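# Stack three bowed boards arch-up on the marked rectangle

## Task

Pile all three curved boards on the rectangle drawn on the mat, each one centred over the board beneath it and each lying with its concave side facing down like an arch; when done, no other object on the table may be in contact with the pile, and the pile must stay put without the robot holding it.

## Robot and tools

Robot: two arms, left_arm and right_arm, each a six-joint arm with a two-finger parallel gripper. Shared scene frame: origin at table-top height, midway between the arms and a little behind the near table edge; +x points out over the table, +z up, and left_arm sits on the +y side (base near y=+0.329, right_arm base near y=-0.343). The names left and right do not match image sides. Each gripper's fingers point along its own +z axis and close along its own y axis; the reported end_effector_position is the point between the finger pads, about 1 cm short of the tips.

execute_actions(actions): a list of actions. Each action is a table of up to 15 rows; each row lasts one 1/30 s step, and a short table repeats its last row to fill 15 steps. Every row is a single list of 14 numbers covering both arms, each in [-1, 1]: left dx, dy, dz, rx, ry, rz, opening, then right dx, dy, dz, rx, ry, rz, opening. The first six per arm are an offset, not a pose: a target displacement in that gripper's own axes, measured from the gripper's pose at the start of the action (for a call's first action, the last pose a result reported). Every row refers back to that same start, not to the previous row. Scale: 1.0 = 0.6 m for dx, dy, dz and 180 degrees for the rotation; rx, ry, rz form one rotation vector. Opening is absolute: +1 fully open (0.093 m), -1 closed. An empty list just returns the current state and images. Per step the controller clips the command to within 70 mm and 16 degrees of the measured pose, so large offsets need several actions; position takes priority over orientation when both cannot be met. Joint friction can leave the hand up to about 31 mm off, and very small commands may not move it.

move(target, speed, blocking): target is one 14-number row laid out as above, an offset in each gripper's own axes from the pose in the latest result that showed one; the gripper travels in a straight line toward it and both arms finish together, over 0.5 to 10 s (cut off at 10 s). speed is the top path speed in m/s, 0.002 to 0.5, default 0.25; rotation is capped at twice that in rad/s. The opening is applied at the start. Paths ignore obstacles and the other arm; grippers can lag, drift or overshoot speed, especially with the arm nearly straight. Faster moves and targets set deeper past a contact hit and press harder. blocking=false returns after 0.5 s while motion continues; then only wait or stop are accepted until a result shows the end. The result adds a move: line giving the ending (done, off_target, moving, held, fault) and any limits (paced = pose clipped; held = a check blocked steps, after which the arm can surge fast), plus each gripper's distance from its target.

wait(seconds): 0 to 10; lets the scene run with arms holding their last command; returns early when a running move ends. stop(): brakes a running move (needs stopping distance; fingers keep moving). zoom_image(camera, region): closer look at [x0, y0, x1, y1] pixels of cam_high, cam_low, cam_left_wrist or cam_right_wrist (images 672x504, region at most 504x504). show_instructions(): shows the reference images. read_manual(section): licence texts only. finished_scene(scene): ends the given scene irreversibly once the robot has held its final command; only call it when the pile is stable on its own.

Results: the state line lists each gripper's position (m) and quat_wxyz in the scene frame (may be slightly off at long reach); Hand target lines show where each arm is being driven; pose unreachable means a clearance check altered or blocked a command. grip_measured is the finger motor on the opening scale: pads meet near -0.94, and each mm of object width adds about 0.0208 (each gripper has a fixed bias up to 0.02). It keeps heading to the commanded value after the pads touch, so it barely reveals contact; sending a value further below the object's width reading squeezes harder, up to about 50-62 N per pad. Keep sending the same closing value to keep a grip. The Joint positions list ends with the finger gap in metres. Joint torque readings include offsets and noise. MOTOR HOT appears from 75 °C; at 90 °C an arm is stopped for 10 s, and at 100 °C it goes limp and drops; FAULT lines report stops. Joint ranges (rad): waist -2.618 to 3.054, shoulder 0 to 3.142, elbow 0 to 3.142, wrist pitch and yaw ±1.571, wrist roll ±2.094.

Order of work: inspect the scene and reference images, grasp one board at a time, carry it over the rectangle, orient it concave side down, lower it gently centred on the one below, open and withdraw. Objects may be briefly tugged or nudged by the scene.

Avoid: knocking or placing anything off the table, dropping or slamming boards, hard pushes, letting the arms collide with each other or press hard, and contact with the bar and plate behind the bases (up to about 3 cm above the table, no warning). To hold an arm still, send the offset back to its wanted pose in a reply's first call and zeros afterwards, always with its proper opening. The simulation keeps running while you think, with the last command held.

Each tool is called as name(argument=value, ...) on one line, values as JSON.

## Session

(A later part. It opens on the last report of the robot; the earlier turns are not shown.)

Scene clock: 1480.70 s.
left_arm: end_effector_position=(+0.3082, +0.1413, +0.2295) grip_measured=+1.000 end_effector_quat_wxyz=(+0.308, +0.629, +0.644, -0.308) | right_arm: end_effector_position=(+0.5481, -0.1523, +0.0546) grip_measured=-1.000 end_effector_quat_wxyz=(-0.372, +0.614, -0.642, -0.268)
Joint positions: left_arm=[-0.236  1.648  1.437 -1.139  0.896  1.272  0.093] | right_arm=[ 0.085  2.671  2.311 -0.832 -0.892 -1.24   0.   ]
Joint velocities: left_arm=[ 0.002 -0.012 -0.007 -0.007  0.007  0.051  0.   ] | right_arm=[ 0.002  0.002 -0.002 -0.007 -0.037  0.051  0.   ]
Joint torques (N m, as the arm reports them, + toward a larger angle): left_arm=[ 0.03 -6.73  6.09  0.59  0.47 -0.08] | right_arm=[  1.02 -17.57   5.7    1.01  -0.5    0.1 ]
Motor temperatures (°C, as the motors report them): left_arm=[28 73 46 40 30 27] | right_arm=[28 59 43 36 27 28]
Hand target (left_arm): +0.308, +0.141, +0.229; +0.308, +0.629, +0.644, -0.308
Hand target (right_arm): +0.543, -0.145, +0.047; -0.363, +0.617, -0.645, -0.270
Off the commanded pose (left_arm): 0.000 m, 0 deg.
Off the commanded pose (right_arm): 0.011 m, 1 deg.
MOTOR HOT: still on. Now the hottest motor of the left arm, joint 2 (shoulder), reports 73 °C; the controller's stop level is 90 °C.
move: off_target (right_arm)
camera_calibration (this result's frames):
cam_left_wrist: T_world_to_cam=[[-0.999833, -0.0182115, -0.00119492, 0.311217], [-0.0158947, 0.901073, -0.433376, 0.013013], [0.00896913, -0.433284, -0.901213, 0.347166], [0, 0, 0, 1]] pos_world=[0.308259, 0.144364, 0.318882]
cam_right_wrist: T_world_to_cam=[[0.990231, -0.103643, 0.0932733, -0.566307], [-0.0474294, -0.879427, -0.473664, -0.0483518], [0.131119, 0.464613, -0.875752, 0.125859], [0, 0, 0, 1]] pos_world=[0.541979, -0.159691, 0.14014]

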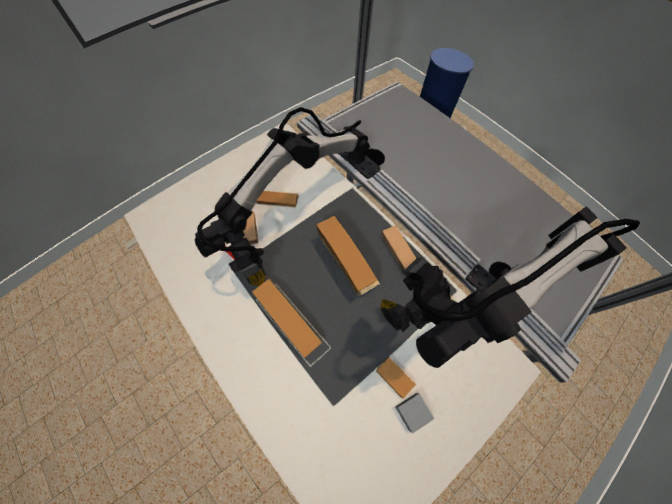

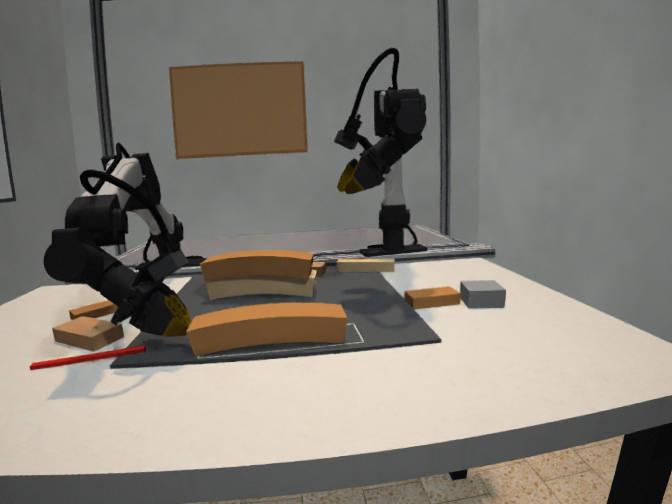

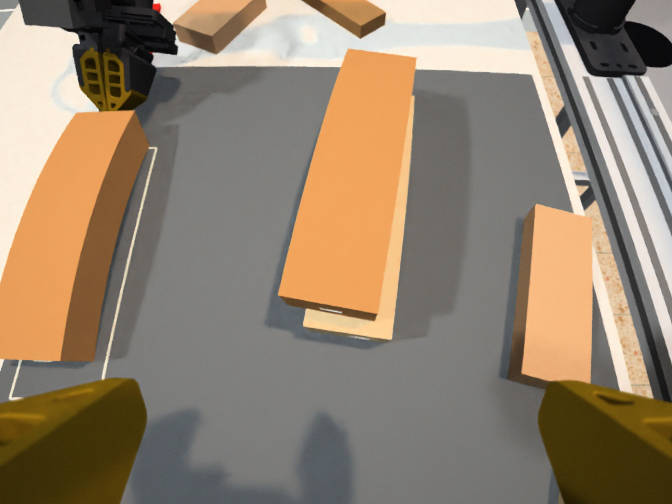

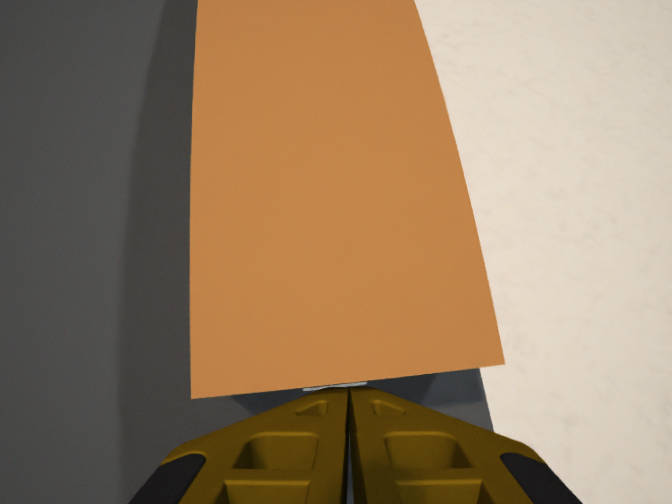

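About touching. Push to y≈−.136: command (−.006,.026,−.008).

move(target=[0,0,0,0,0,0,1, -0.015,0.015,0.041,0,0,0,-1], speed=0.015)

zoom_image(camera="cam_low", region=[130, 190, 430, 370])

Scene clock: 1484.50 s.
left_arm: end_effector_position=(+0.3082, +0.1413, +0.2295) grip_measured=+1.000 end_effector_quat_wxyz=(+0.308, +0.629, +0.644, -0.308) | right_arm: end_effector_position=(+0.5500, -0.1503, +0.0532) grip_measured=-1.000 end_effector_quat_wxyz=(+0.374, -0.603, +0.654, +0.260)
Joint positions: left_arm=[-0.236  1.648  1.437 -1.139  0.896  1.272  0.093] | right_arm=[ 0.092  2.638  2.239 -0.749 -0.87  -1.18   0.   ]
Joint velocities: left_arm=[-0.022  0.007 -0.022 -0.051  0.007  0.037  0.   ] | right_arm=[-0.012 -0.002  0.002 -0.007 -0.007  0.022  0.   ]
Joint torques (N m, as the arm reports them, + toward a larger angle): left_arm=[ 0.09 -6.68  6.17  0.63  0.44 -0.08] | right_arm=[  3.12 -17.09   5.86   1.27  -0.64   0.11]
Motor temperatures (°C, as the motors report them): left_arm=[28 72 46 40 30 27] | right_arm=[28 60 42 36 27 28]
Hand target (left_arm): +0.308, +0.141, +0.229; +0.308, +0.629, +0.644, -0.308
Hand target (right_arm): +0.542, -0.127, +0.047; -0.371, +0.615, -0.642, -0.269
Off the commanded pose (left_arm): 0.000 m, 0 deg.
Off the commanded pose (right_arm): 0.026 m, 2 deg.
MOTOR HOT: cleared. Now the hottest motor of the left arm, joint 2 (shoulder), reports 72 °C.
move: off_target (right_arm)
camera_calibration (this result's frames):
cam_left_wrist: T_world_to_cam=[[-0.999833, -0.0182115, -0.00119492, 0.311217], [-0.0158947, 0.901073, -0.433376, 0.013013], [0.00896913, -0.433284, -0.901213, 0.347166], [0, 0, 0, 1]] pos_world=[0.308259, 0.144364, 0.318882]
cam_right_wrist: T_world_to_cam=[[0.985966, -0.13926, 0.0920764, -0.570811], [-0.0804516, -0.879601, -0.468859, -0.0292508], [0.146284, 0.454871, -0.878461, 0.113734], [0, 0, 0, 1]] pos_world=[0.543809, -0.156955, 0.138755]

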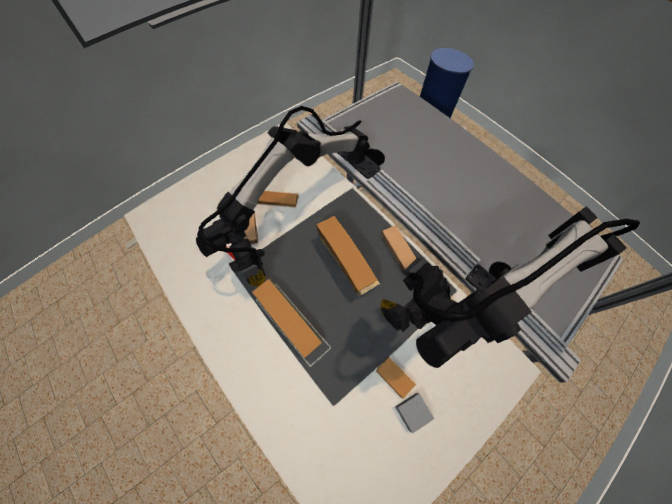

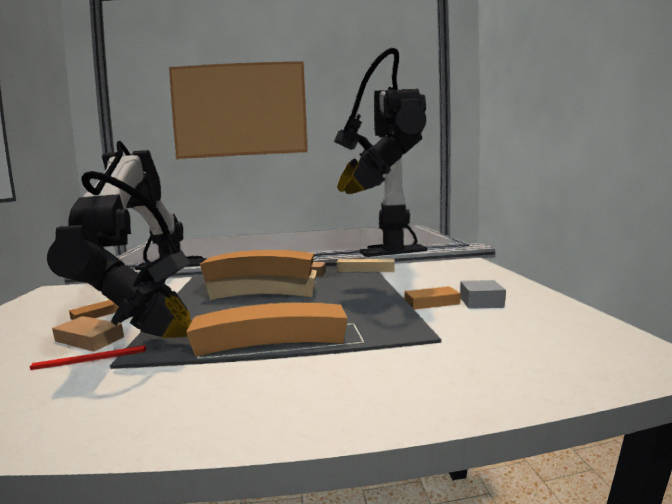

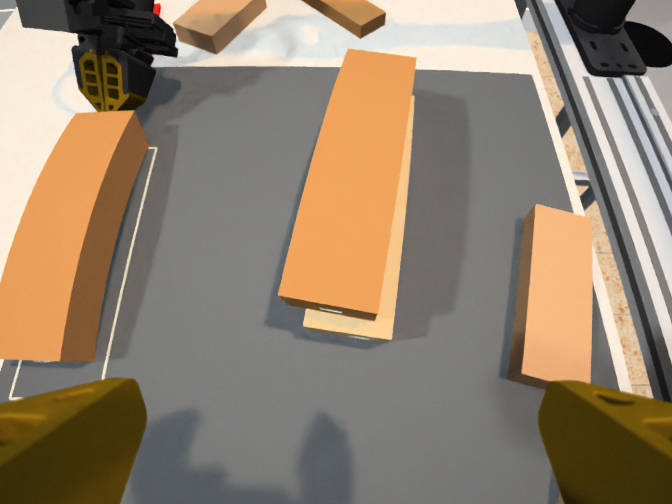

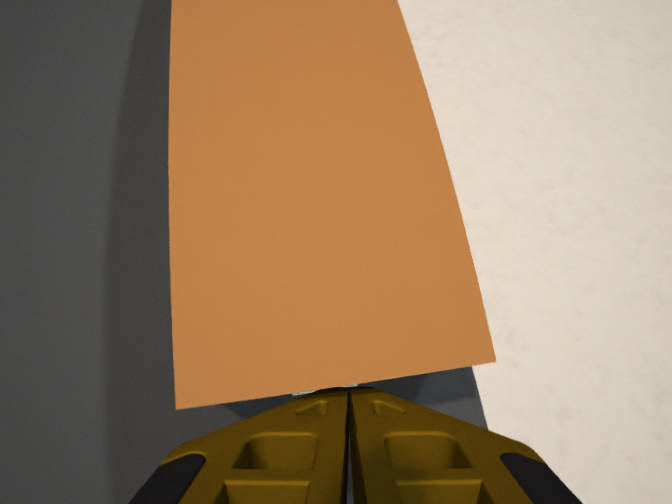

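Region (130, 190, 430, 370) of cam_low's 672x504 image, scaled by 1.680, with more detail than that image has; it fills the top 302 rows of this view, and the rest is white.

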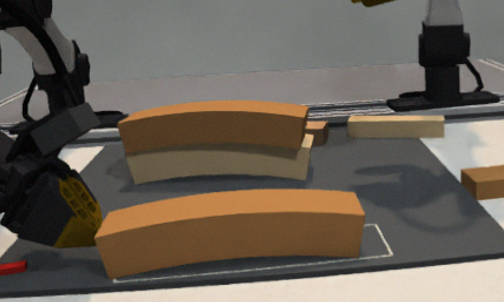

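Needs more force: command (−.01,.05,0).

move(target=[0,0,0,0,0,0,1, -0.05,0.027,0.064,0,0,0,-1], speed=0.015)

zoom_image(camera="cam_low", region=[130, 190, 430, 370])

Scene clock: 1491.90 s.
left_arm: end_effector_position=(+0.3082, +0.1413, +0.2295) grip_measured=+1.000 end_effector_quat_wxyz=(+0.308, +0.629, +0.644, -0.308) | right_arm: end_effector_position=(+0.5537, -0.1217, +0.0554) grip_measured=-1.000 end_effector_quat_wxyz=(+0.375, -0.596, +0.670, +0.232)
Joint positions: left_arm=[-0.236  1.648  1.437 -1.139  0.896  1.272  0.093] | right_arm=[ 0.157  2.597  2.173 -0.62  -0.781 -1.058  0.   ]
Joint velocities: left_arm=[ 0.007  0.007  0.002  0.066 -0.066 -0.022  0.   ] | right_arm=[ 0.012 -0.002 -0.007 -0.007 -0.007 -0.081  0.   ]
Joint torques (N m, as the arm reports them, + toward a larger angle): left_arm=[-0.08 -6.74  6.25  0.6   0.44 -0.08] | right_arm=[  2.29 -17.06   5.69   1.35  -1.1    0.03]
Motor temperatures (°C, as the motors report them): left_arm=[28 70 46 39 30 27] | right_arm=[28 63 42 37 28 28]
Hand target (left_arm): +0.308, +0.141, +0.229; +0.308, +0.629, +0.644, -0.308
Hand target (right_arm): +0.540, -0.100, +0.053; +0.374, -0.603, +0.654, +0.261
Off the commanded pose (left_arm): 0.000 m, 0 deg.
Off the commanded pose (right_arm): 0.026 m, 4 deg.
move: off_target (right_arm)
camera_calibration (this result's frames):
cam_left_wrist: T_world_to_cam=[[-0.999833, -0.0182115, -0.00119492, 0.311217], [-0.0158947, 0.901073, -0.433376, 0.013013], [0.00896913, -0.433284, -0.901213, 0.347166], [0, 0, 0, 1]] pos_world=[0.308259, 0.144364, 0.318882]
cam_right_wrist: T_world_to_cam=[[0.976037, -0.183522, 0.116924, -0.571929], [-0.115451, -0.8922, -0.436636, 0.0132246], [0.184451, 0.412674, -0.892008, 0.0766146], [0, 0, 0, 1]] pos_world=[0.54562, -0.124779, 0.140987]

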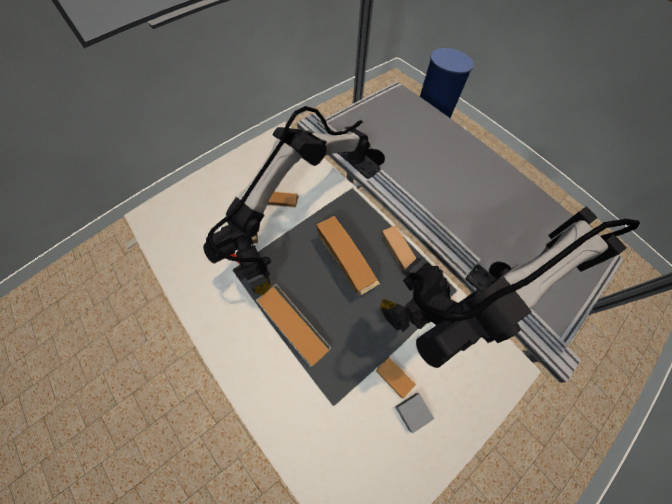

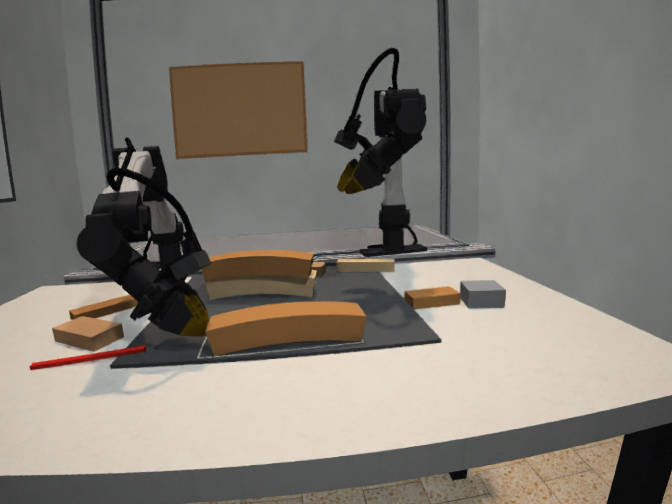

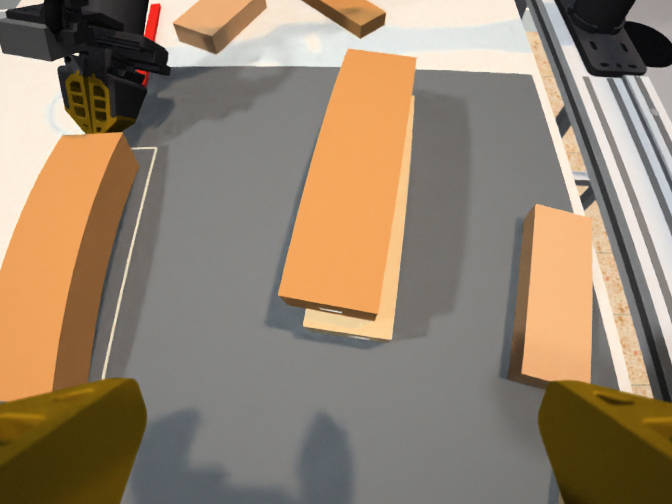

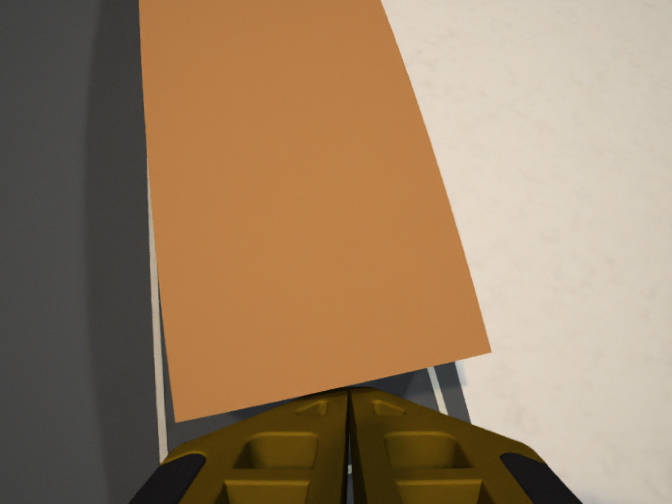

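Region (130, 190, 430, 370) of cam_low's 672x504 image, scaled by 1.680, with more detail than that image has; it fills the top 302 rows of this view, and the rest is white.

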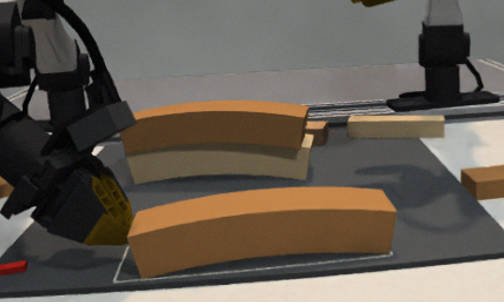

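move(target=[0,0,0,0,0,0,1, 0.03,0,-0.045,-0.087,-0.105,0.002,-1], speed=0.05)

move(target=[0,0,0,0,0,0,1, 0,0,0,0,0,0,1])

Scene clock: 1500.57 s.
left_arm: end_effector_position=(+0.3082, +0.1413, +0.2295) grip_measured=+1.000 end_effector_quat_wxyz=(+0.308, +0.629, +0.644, -0.308) | right_arm: end_effector_position=(+0.5484, -0.1499, +0.0704) grip_measured=-1.000 end_effector_quat_wxyz=(-0.424, +0.586, -0.573, -0.386)
Joint positions: left_arm=[-0.236  1.648  1.437 -1.139  0.896  1.272  0.093] | right_arm=[ 0.043  2.987  2.856 -1.175 -1.203 -1.349  0.   ]
Joint velocities: left_arm=[ 0.017 -0.002 -0.007 -0.081 -0.037 -0.066  0.   ] | right_arm=[-0.017 -0.007  0.027 -0.095 -0.11   0.007  0.   ]
Joint torques (N m, as the arm reports them, + toward a larger angle): left_arm=[ 0.08 -6.67  6.21  0.63  0.47 -0.04] | right_arm=[ -1.11 -15.68   8.31   0.53  -0.81  -0.03]
Motor temperatures (°C, as the motors report them): left_arm=[28 69 46 39 30 27] | right_arm=[28 65 42 37 28 28]
Hand target (left_arm): +0.308, +0.141, +0.229; +0.308, +0.629, +0.644, -0.308
Hand target (right_arm): +0.546, -0.154, +0.057; -0.418, +0.577, -0.579, -0.397
Off the commanded pose (left_arm): 0.000 m, 0 deg.
Off the commanded pose (right_arm): 0.013 m, 5 deg.
move: off_target (right_arm)
camera_calibration (this result's frames):
cam_left_wrist: T_world_to_cam=[[-0.999833, -0.0182115, -0.00119492, 0.311217], [-0.0158947, 0.901073, -0.433376, 0.013013], [0.00896913, -0.433284, -0.901213, 0.347166], [0, 0, 0, 1]] pos_world=[0.308259, 0.144364, 0.318882]
cam_right_wrist: T_world_to_cam=[[0.999296, -0.01279, 0.0352702, -0.555136], [0.0153237, -0.718965, -0.694877, -0.0335099], [0.0342456, 0.694929, -0.718263, 0.215113], [0, 0, 0, 1]] pos_world=[0.547892, -0.180681, 0.150802]

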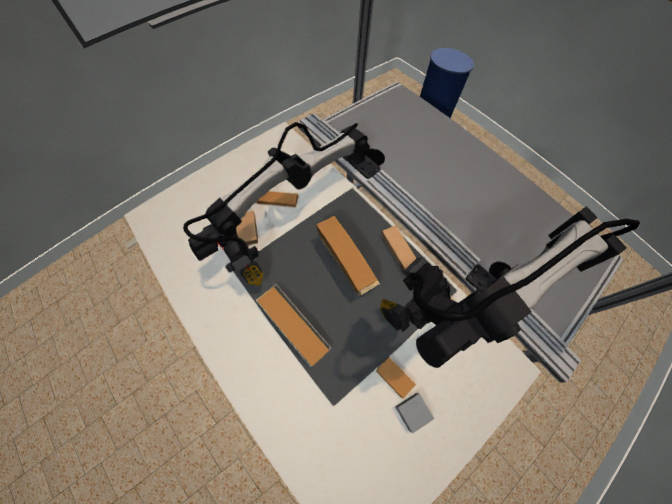

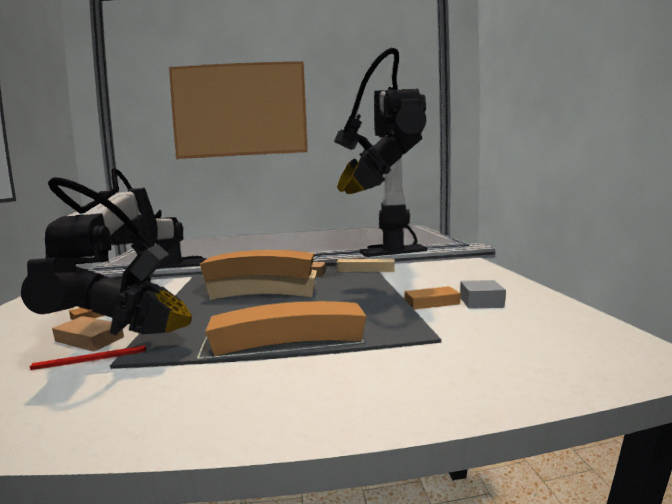

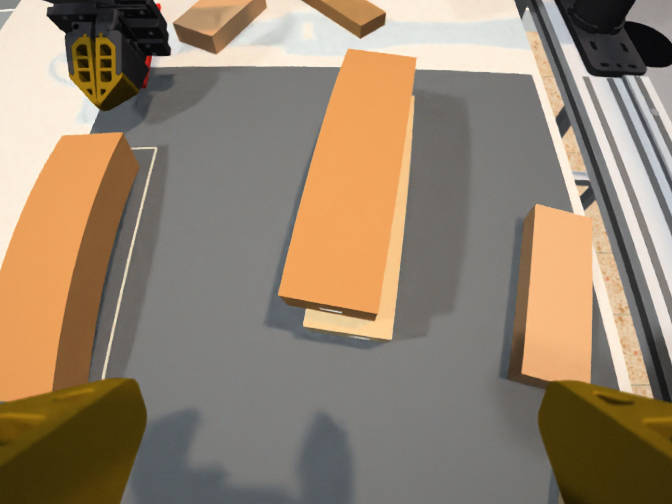

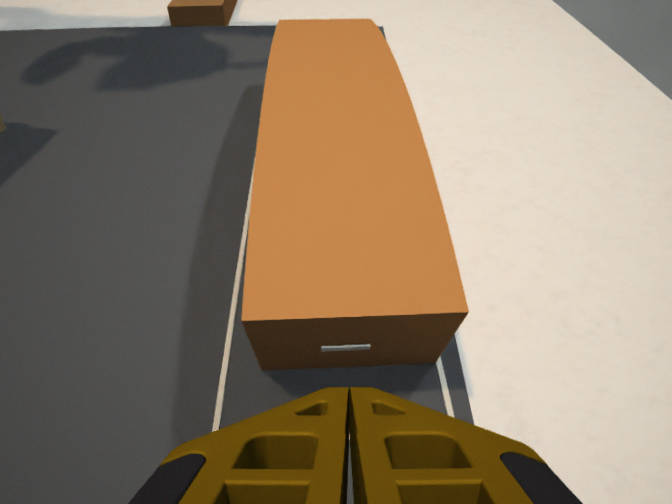

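Scene clock: 1501.07 s.
left_arm: end_effector_position=(+0.3082, +0.1413, +0.2295) grip_measured=+1.000 end_effector_quat_wxyz=(+0.308, +0.629, +0.644, -0.308) | right_arm: end_effector_position=(+0.5483, -0.1499, +0.0702) grip_measured=+0.983 end_effector_quat_wxyz=(-0.424, +0.585, -0.573, -0.386)
Joint positions: left_arm=[-0.236  1.648  1.437 -1.139  0.896  1.272  0.093] | right_arm=[ 0.043  2.987  2.856 -1.176 -1.203 -1.349  0.092]
Joint velocities: left_arm=[ 0.002 -0.002  0.007 -0.037 -0.007 -0.037  0.   ] | right_arm=[ 0.002 -0.012  0.012 -0.022 -0.007  0.051 -0.002]
Joint torques (N m, as the arm reports them, + toward a larger angle): left_arm=[ 0.02 -6.71  6.19  0.58  0.49 -0.1 ] | right_arm=[ -0.12 -17.92   7.04   0.67  -0.74  -0.04]
Motor temperatures (°C, as the motors report them): left_arm=[28 69 46 39 30 27] | right_arm=[28 65 42 37 28 28]
Hand target (left_arm): +0.308, +0.141, +0.229; +0.308, +0.629, +0.644, -0.308
Hand target (right_arm): +0.548, -0.150, +0.070; -0.424, +0.585, -0.573, -0.386
Off the commanded pose (left_arm): 0.000 m, 0 deg.
Off the commanded pose (right_arm): 0.000 m, 0 deg.
move: done
camera_calibration (this result's frames):
cam_left_wrist: T_world_to_cam=[[-0.999833, -0.0182115, -0.00119492, 0.311217], [-0.0158947, 0.901073, -0.433376, 0.013013], [0.00896913, -0.433284, -0.901213, 0.347166], [0, 0, 0, 1]] pos_world=[0.308259, 0.144364, 0.318882]
cam_right_wrist: T_world_to_cam=[[0.999323, -0.0127843, 0.03451, -0.555015], [0.0147976, -0.718999, -0.694854, -0.0333836], [0.0336958, 0.694894, -0.718322, 0.215259], [0, 0, 0, 1]] pos_world=[0.54788, -0.18068, 0.150582]

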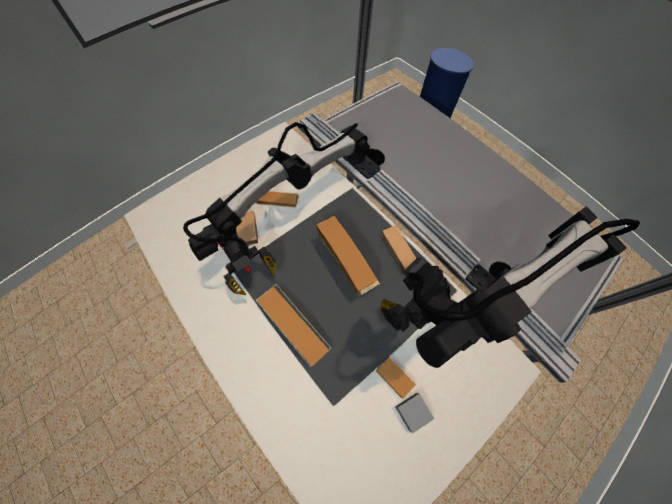

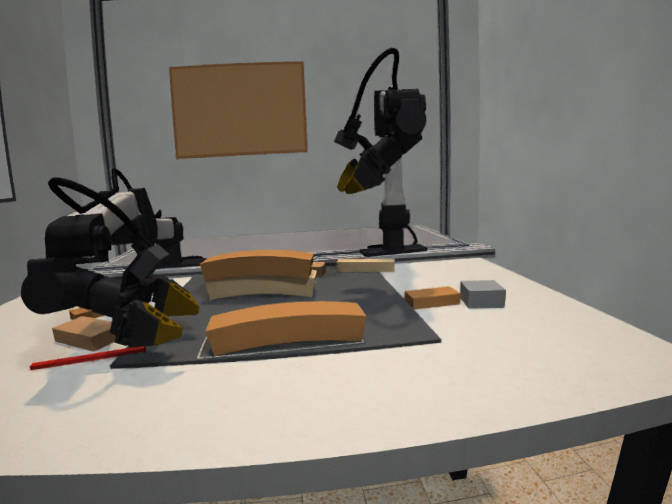

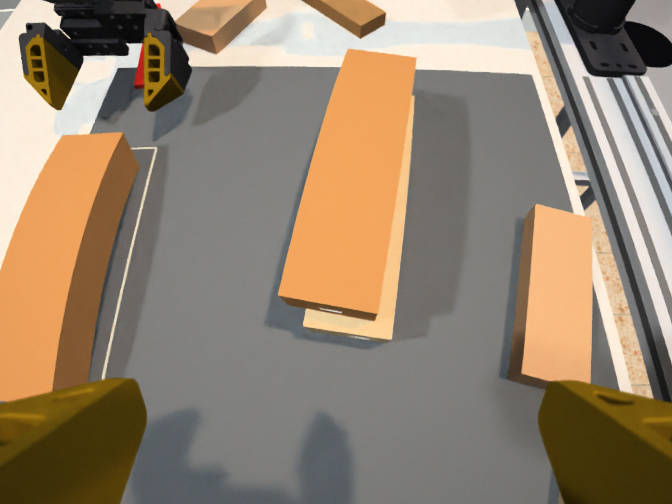

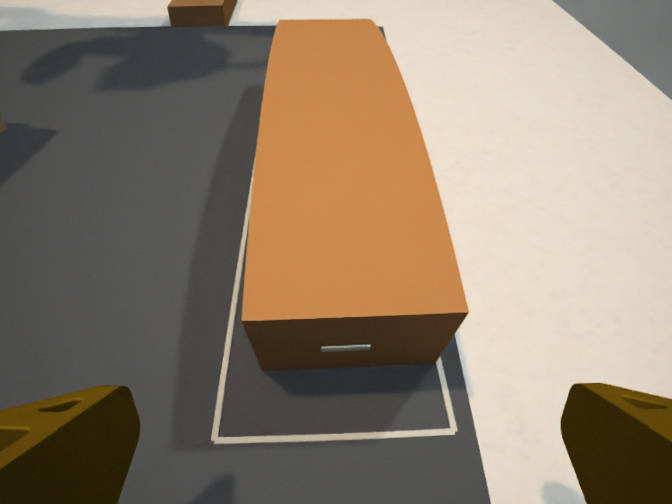

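move(target=[0,0,0,0,0,0,1, 0.01,0.003,0.108,-0.015,0,0,1], speed=0.05)

Scene clock: 1504.57 s.
left_arm: end_effector_position=(+0.3082, +0.1413, +0.2295) grip_measured=+1.000 end_effector_quat_wxyz=(+0.308, +0.629, +0.644, -0.308) | right_arm: end_effector_position=(+0.5486, -0.0948, +0.0589) grip_measured=+0.983 end_effector_quat_wxyz=(-0.421, +0.594, -0.558, -0.398)
Joint positions: left_arm=[-0.236  1.648  1.437 -1.139  0.896  1.272  0.093] | right_arm=[ 0.138  3.021  2.856 -0.991 -1.198 -1.193  0.092]
Joint velocities: left_arm=[-0.007  0.007 -0.017  0.007  0.022  0.007  0.   ] | right_arm=[-0.002 -0.002  0.007 -0.066 -0.022  0.022 -0.   ]
Joint torques (N m, as the arm reports them, + toward a larger angle): left_arm=[-0.03 -6.56  6.15  0.63  0.4  -0.11] | right_arm=[  0.34 -15.75   7.95   0.98  -0.57   0.12]
Motor temperatures (°C, as the motors report them): left_arm=[28 68 46 39 30 27] | right_arm=[28 66 42 36 28 28]
Hand target (left_arm): +0.308, +0.141, +0.229; +0.308, +0.629, +0.644, -0.308
Hand target (right_arm): +0.548, -0.091, +0.043; -0.412, +0.594, -0.564, -0.399
Off the commanded pose (left_arm): 0.000 m, 0 deg.
Off the commanded pose (right_arm): 0.017 m, 1 deg.
move: off_target (right_arm)
camera_calibration (this result's frames):
cam_left_wrist: T_world_to_cam=[[-0.999833, -0.0182115, -0.00119492, 0.311217], [-0.0158947, 0.901073, -0.433376, 0.013013], [0.00896913, -0.433284, -0.901213, 0.347166], [0, 0, 0, 1]] pos_world=[0.308259, 0.144364, 0.318882]
cam_right_wrist: T_world_to_cam=[[0.998922, 0.027158, 0.0376527, -0.55031], [0.0458165, -0.707588, -0.705139, -0.0169308], [0.00749244, 0.706103, -0.708069, 0.183607], [0, 0, 0, 1]] pos_world=[0.549117, -0.12668, 0.138789]

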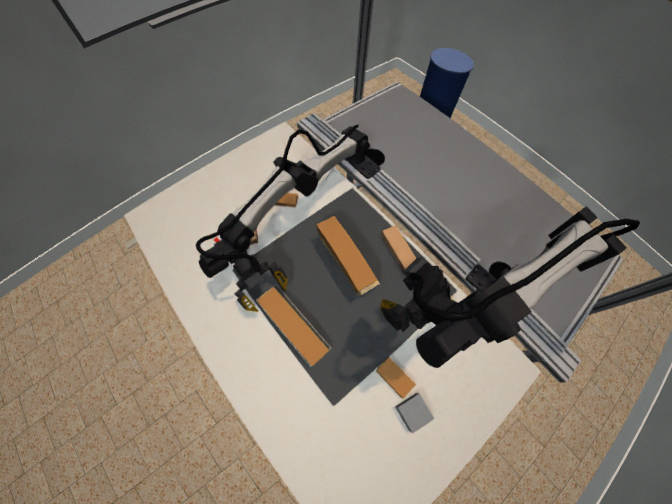

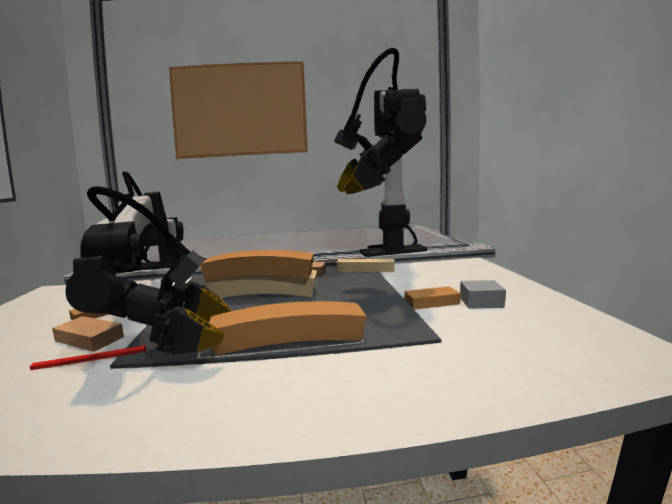

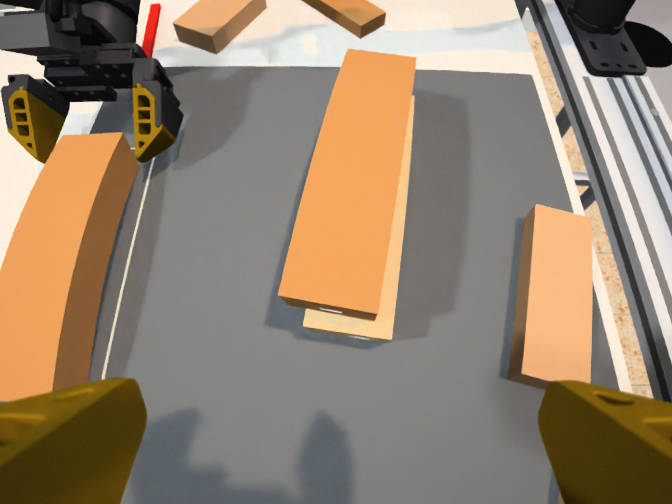

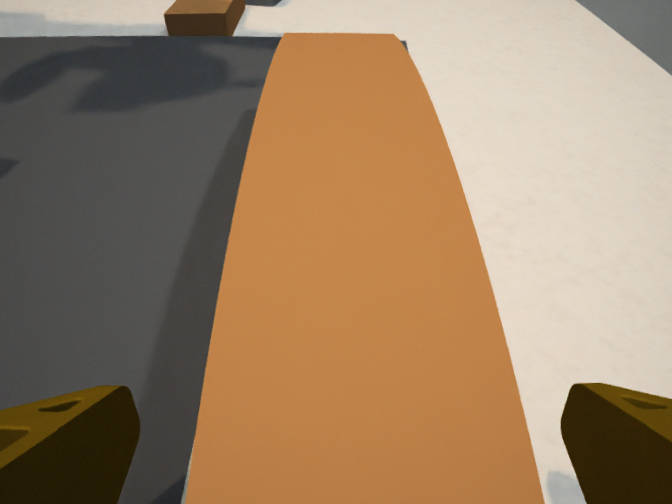

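move(target=[0,0,0,0,0,0,1, 0.03,0,0.05,0,0,0,1], speed=0.04)

move(target=[0,0,0,0,0,0,1, 0,0,0,0,0,0,-0.2])

move(target=[0,0,0,0,0,0,1, -0.06,0,-0.022,0,0,0,-0.2], speed=0.04)

Scene clock: 1508.37 s.
left_arm: end_effector_position=(+0.3082, +0.1413, +0.2295) grip_measured=+1.000 end_effector_quat_wxyz=(+0.308, +0.629, +0.644, -0.308) | right_arm: end_effector_position=(+0.5548, -0.0769, +0.0654) grip_measured=+0.983 end_effector_quat_wxyz=(-0.441, +0.604, -0.538, -0.388)
Joint positions: left_arm=[-0.236  1.648  1.437 -1.139  0.896  1.272  0.093] | right_arm=[ 0.166  3.021  2.854 -0.877 -1.198 -1.137  0.092]
Joint velocities: left_arm=[ 0.002  0.002  0.007  0.037 -0.007 -0.037  0.   ] | right_arm=[ 0.007 -0.007 -0.051  0.066 -0.022 -0.037  0.   ]
Joint torques (N m, as the arm reports them, + toward a larger angle): left_arm=[ 0.09 -6.74  6.15  0.62  0.41 -0.08] | right_arm=[  0.62 -15.78   5.34   1.03  -0.54   0.07]
Motor temperatures (°C, as the motors report them): left_arm=[28 68 46 39 30 27] | right_arm=[28 67 42 36 28 28]
Hand target (left_arm): +0.308, +0.141, +0.229; +0.308, +0.629, +0.644, -0.308
Hand target (right_arm): +0.548, -0.073, +0.033; -0.417, +0.597, -0.556, -0.400
Off the commanded pose (left_arm): 0.000 m, 0 deg.
Off the commanded pose (right_arm): 0.034 m, 4 deg.
move: off_target (right_arm)
camera_calibration (this result's frames):
cam_left_wrist: T_world_to_cam=[[-0.999833, -0.0182115, -0.00119492, 0.311217], [-0.0158947, 0.901073, -0.433376, 0.013013], [0.00896913, -0.433284, -0.901213, 0.347166], [0, 0, 0, 1]] pos_world=[0.308259, 0.144364, 0.318882]
cam_right_wrist: T_world_to_cam=[[0.994687, 0.0353609, 0.0966777, -0.558172], [0.094103, -0.693074, -0.714698, -0.0250452], [0.0417325, 0.719999, -0.69272, 0.156604], [0, 0, 0, 1]] pos_world=[0.551028, -0.110375, 0.144545]

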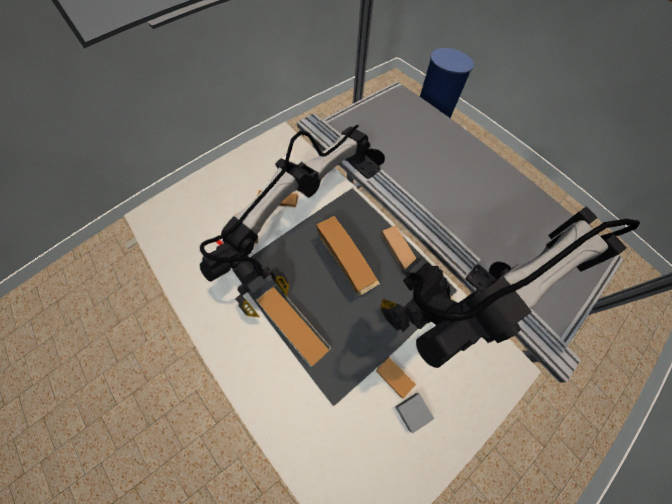

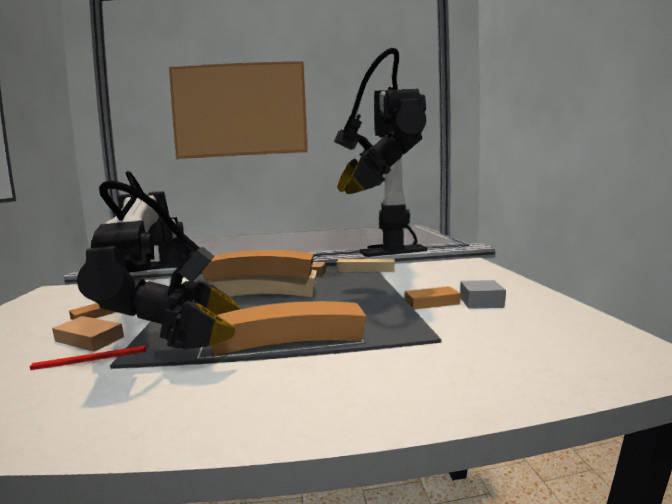

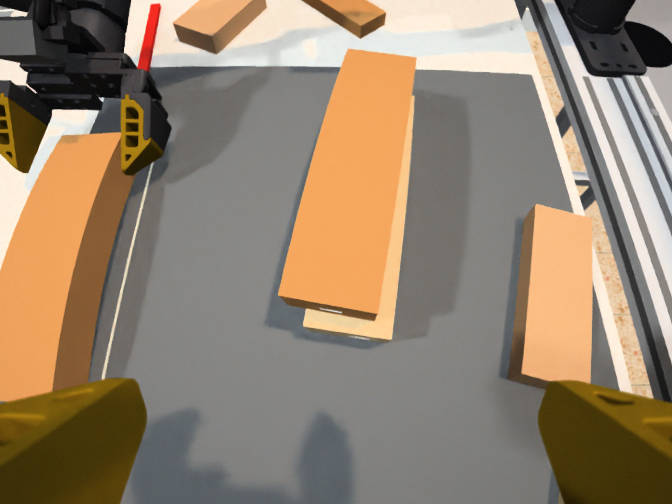

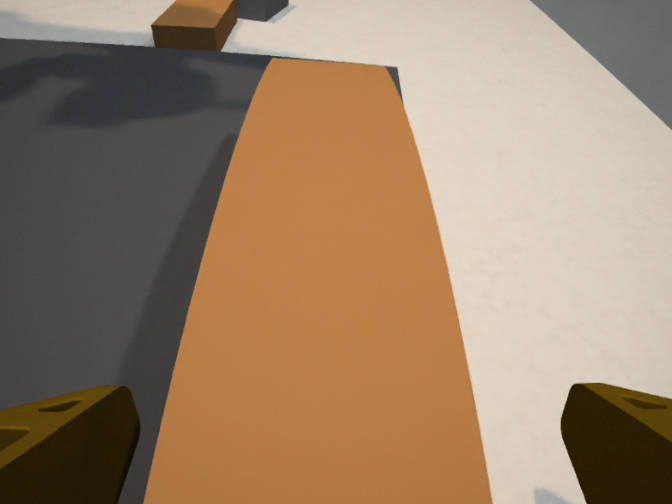

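Scene clock: 1508.87 s.
left_arm: end_effector_position=(+0.3082, +0.1413, +0.2295) grip_measured=+1.000 end_effector_quat_wxyz=(+0.308, +0.629, +0.644, -0.308) | right_arm: end_effector_position=(+0.5533, -0.0768, +0.0655) grip_measured=+0.152 end_effector_quat_wxyz=(-0.439, +0.602, -0.539, -0.392)
Joint positions: left_arm=[-0.236  1.648  1.437 -1.139  0.896  1.272  0.093] | right_arm=[ 0.166  3.021  2.853 -0.885 -1.204 -1.137  0.052]
Joint velocities: left_arm=[ 0.002 -0.012  0.012 -0.022  0.007 -0.007  0.   ] | right_arm=[-0.002 -0.007  0.007  0.051  0.022 -0.007 -0.001]
Joint torques (N m, as the arm reports them, + toward a larger angle): left_arm=[-0.07 -6.77  6.3   0.62  0.46 -0.09] | right_arm=[ -0.42 -18.52   7.7    1.07  -0.56  -0.04]
Motor temperatures (°C, as the motors report them): left_arm=[28 68 46 39 30 27] | right_arm=[28 67 42 36 28 28]
Hand target (left_arm): +0.308, +0.141, +0.229; +0.308, +0.629, +0.644, -0.308
Hand target (right_arm): +0.555, -0.077, +0.065; -0.441, +0.604, -0.538, -0.388
Off the commanded pose (left_arm): 0.000 m, 0 deg.
Off the commanded pose (right_arm): 0.002 m, 1 deg.
move: done
camera_calibration (this result's frames):
cam_left_wrist: T_world_to_cam=[[-0.999833, -0.0182115, -0.00119492, 0.311217], [-0.0158947, 0.901073, -0.433376, 0.013013], [0.00896913, -0.433284, -0.901213, 0.347166], [0, 0, 0, 1]] pos_world=[0.308259, 0.144364, 0.318882]
cam_right_wrist: T_world_to_cam=[[0.995494, 0.0378252, 0.0869543, -0.556307], [0.0889391, -0.690491, -0.717853, -0.021524], [0.0328882, 0.722352, -0.690743, 0.161629], [0, 0, 0, 1]] pos_world=[0.550399, -0.110573, 0.144566]

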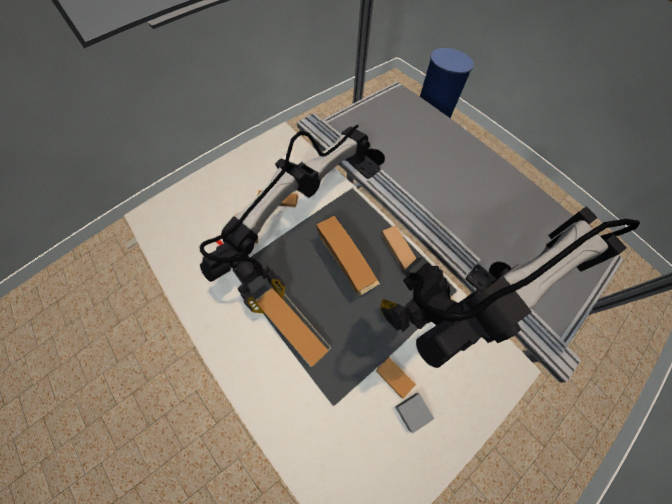

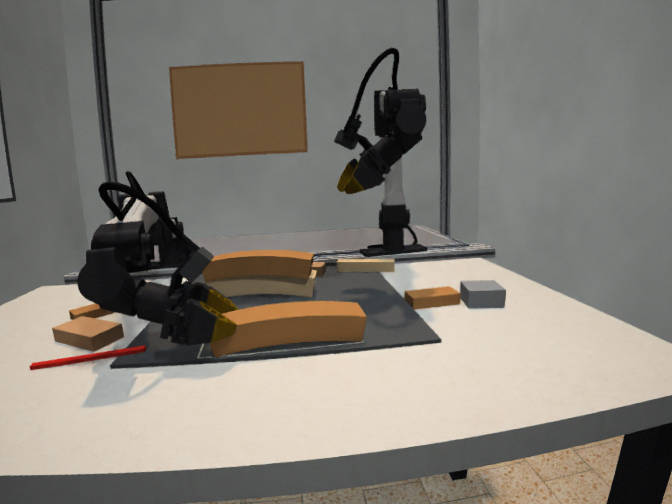

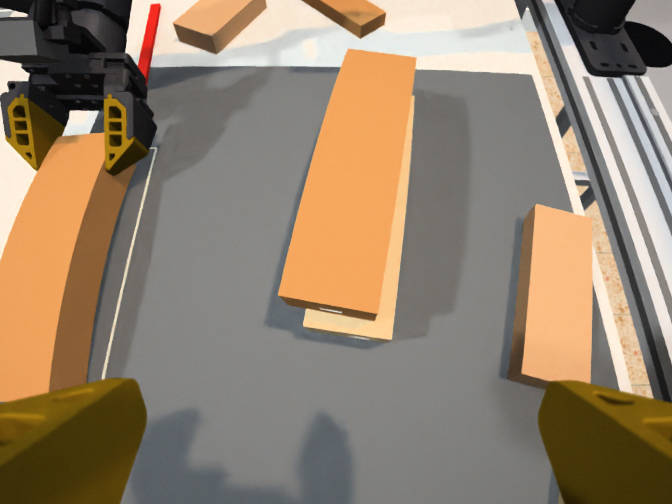

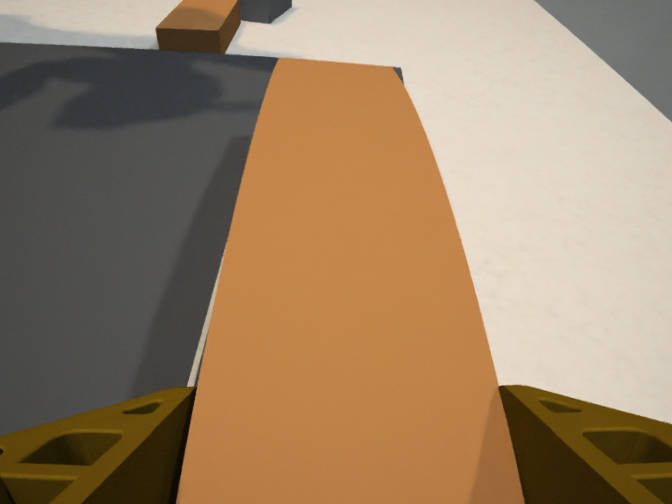

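Scene clock: 1510.07 s.
left_arm: end_effector_position=(+0.3082, +0.1413, +0.2295) grip_measured=+1.000 end_effector_quat_wxyz=(+0.308, +0.629, +0.644, -0.308) | right_arm: end_effector_position=(+0.5507, -0.0797, +0.0751) grip_measured=+0.152 end_effector_quat_wxyz=(-0.424, +0.601, -0.557, -0.386)
Joint positions: left_arm=[-0.236  1.648  1.437 -1.139  0.896  1.272  0.093] | right_arm=[ 0.166  2.989  2.853 -0.951 -1.167 -1.137  0.052]
Joint velocities: left_arm=[-0.012  0.017 -0.022 -0.081 -0.007 -0.066  0.   ] | right_arm=[ 0.002 -0.007 -0.017  0.007 -0.022  0.037  0.   ]
Joint torques (N m, as the arm reports them, + toward a larger angle): left_arm=[ 0.   -6.64  6.34  0.62  0.39 -0.09] | right_arm=[ -0.15 -20.76   8.42   0.92  -1.07   0.02]
Motor temperatures (°C, as the motors report them): left_arm=[28 68 46 39 30 27] | right_arm=[28 68 43 36 28 28]
Hand target (left_arm): +0.308, +0.141, +0.229; +0.308, +0.629, +0.644, -0.308
Hand target (right_arm): +0.549, -0.078, +0.103; -0.440, +0.602, -0.539, -0.392
Off the commanded pose (left_arm): 0.000 m, 0 deg.
Off the commanded pose (right_arm): 0.029 m, 3 deg.
move: off_target (right_arm)
camera_calibration (this result's frames):
cam_left_wrist: T_world_to_cam=[[-0.999833, -0.0182115, -0.00119492, 0.311217], [-0.0158947, 0.901073, -0.433376, 0.013013], [0.00896913, -0.433284, -0.901213, 0.347166], [0, 0, 0, 1]] pos_world=[0.308259, 0.144364, 0.318882]
cam_right_wrist: T_world_to_cam=[[0.997933, 0.0232629, 0.0599049, -0.554957], [0.0583605, -0.718321, -0.69326, -0.00358497], [0.0269037, 0.695323, -0.718194, 0.173684], [0, 0, 0, 1]] pos_world=[0.549346, -0.110431, 0.155498]

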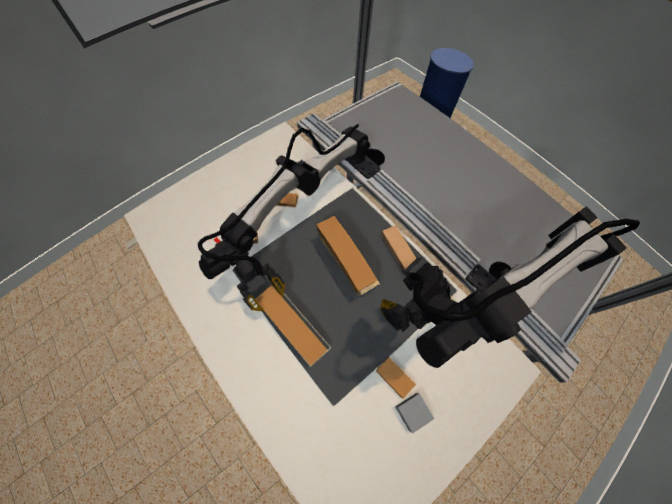

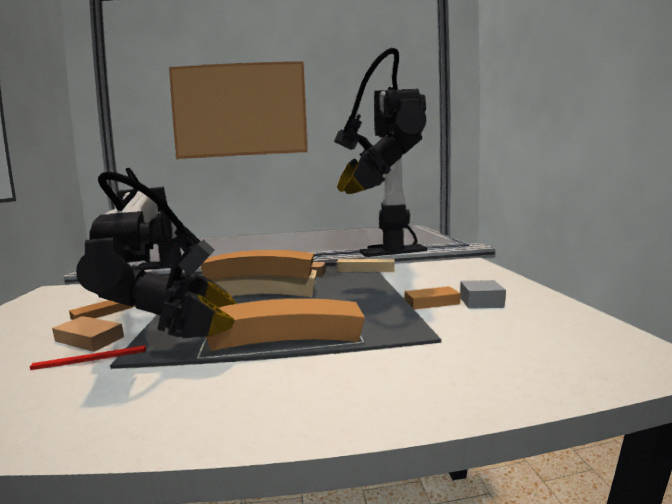

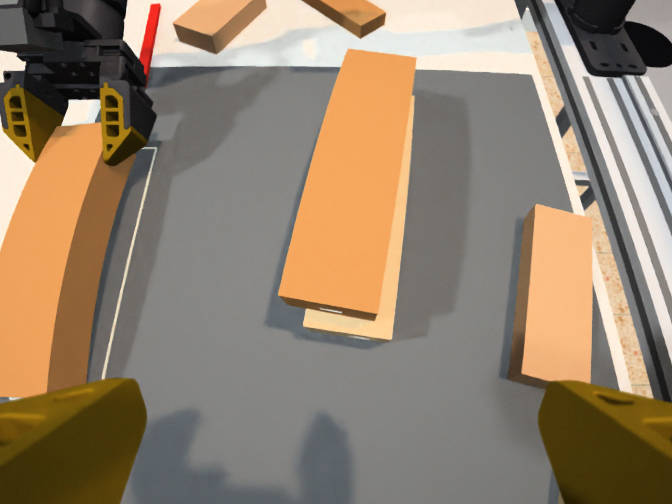

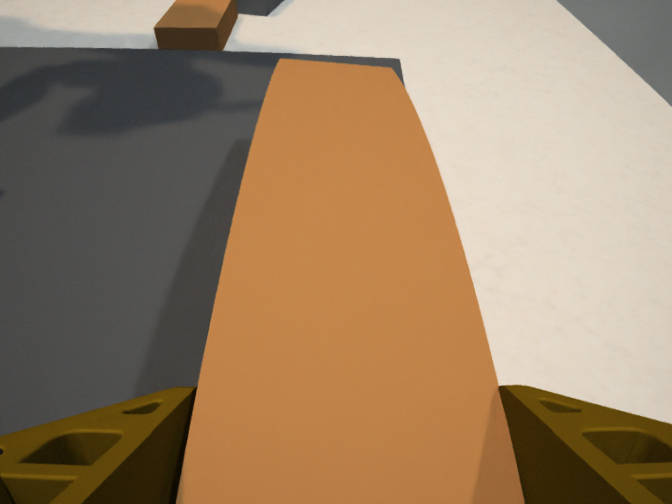

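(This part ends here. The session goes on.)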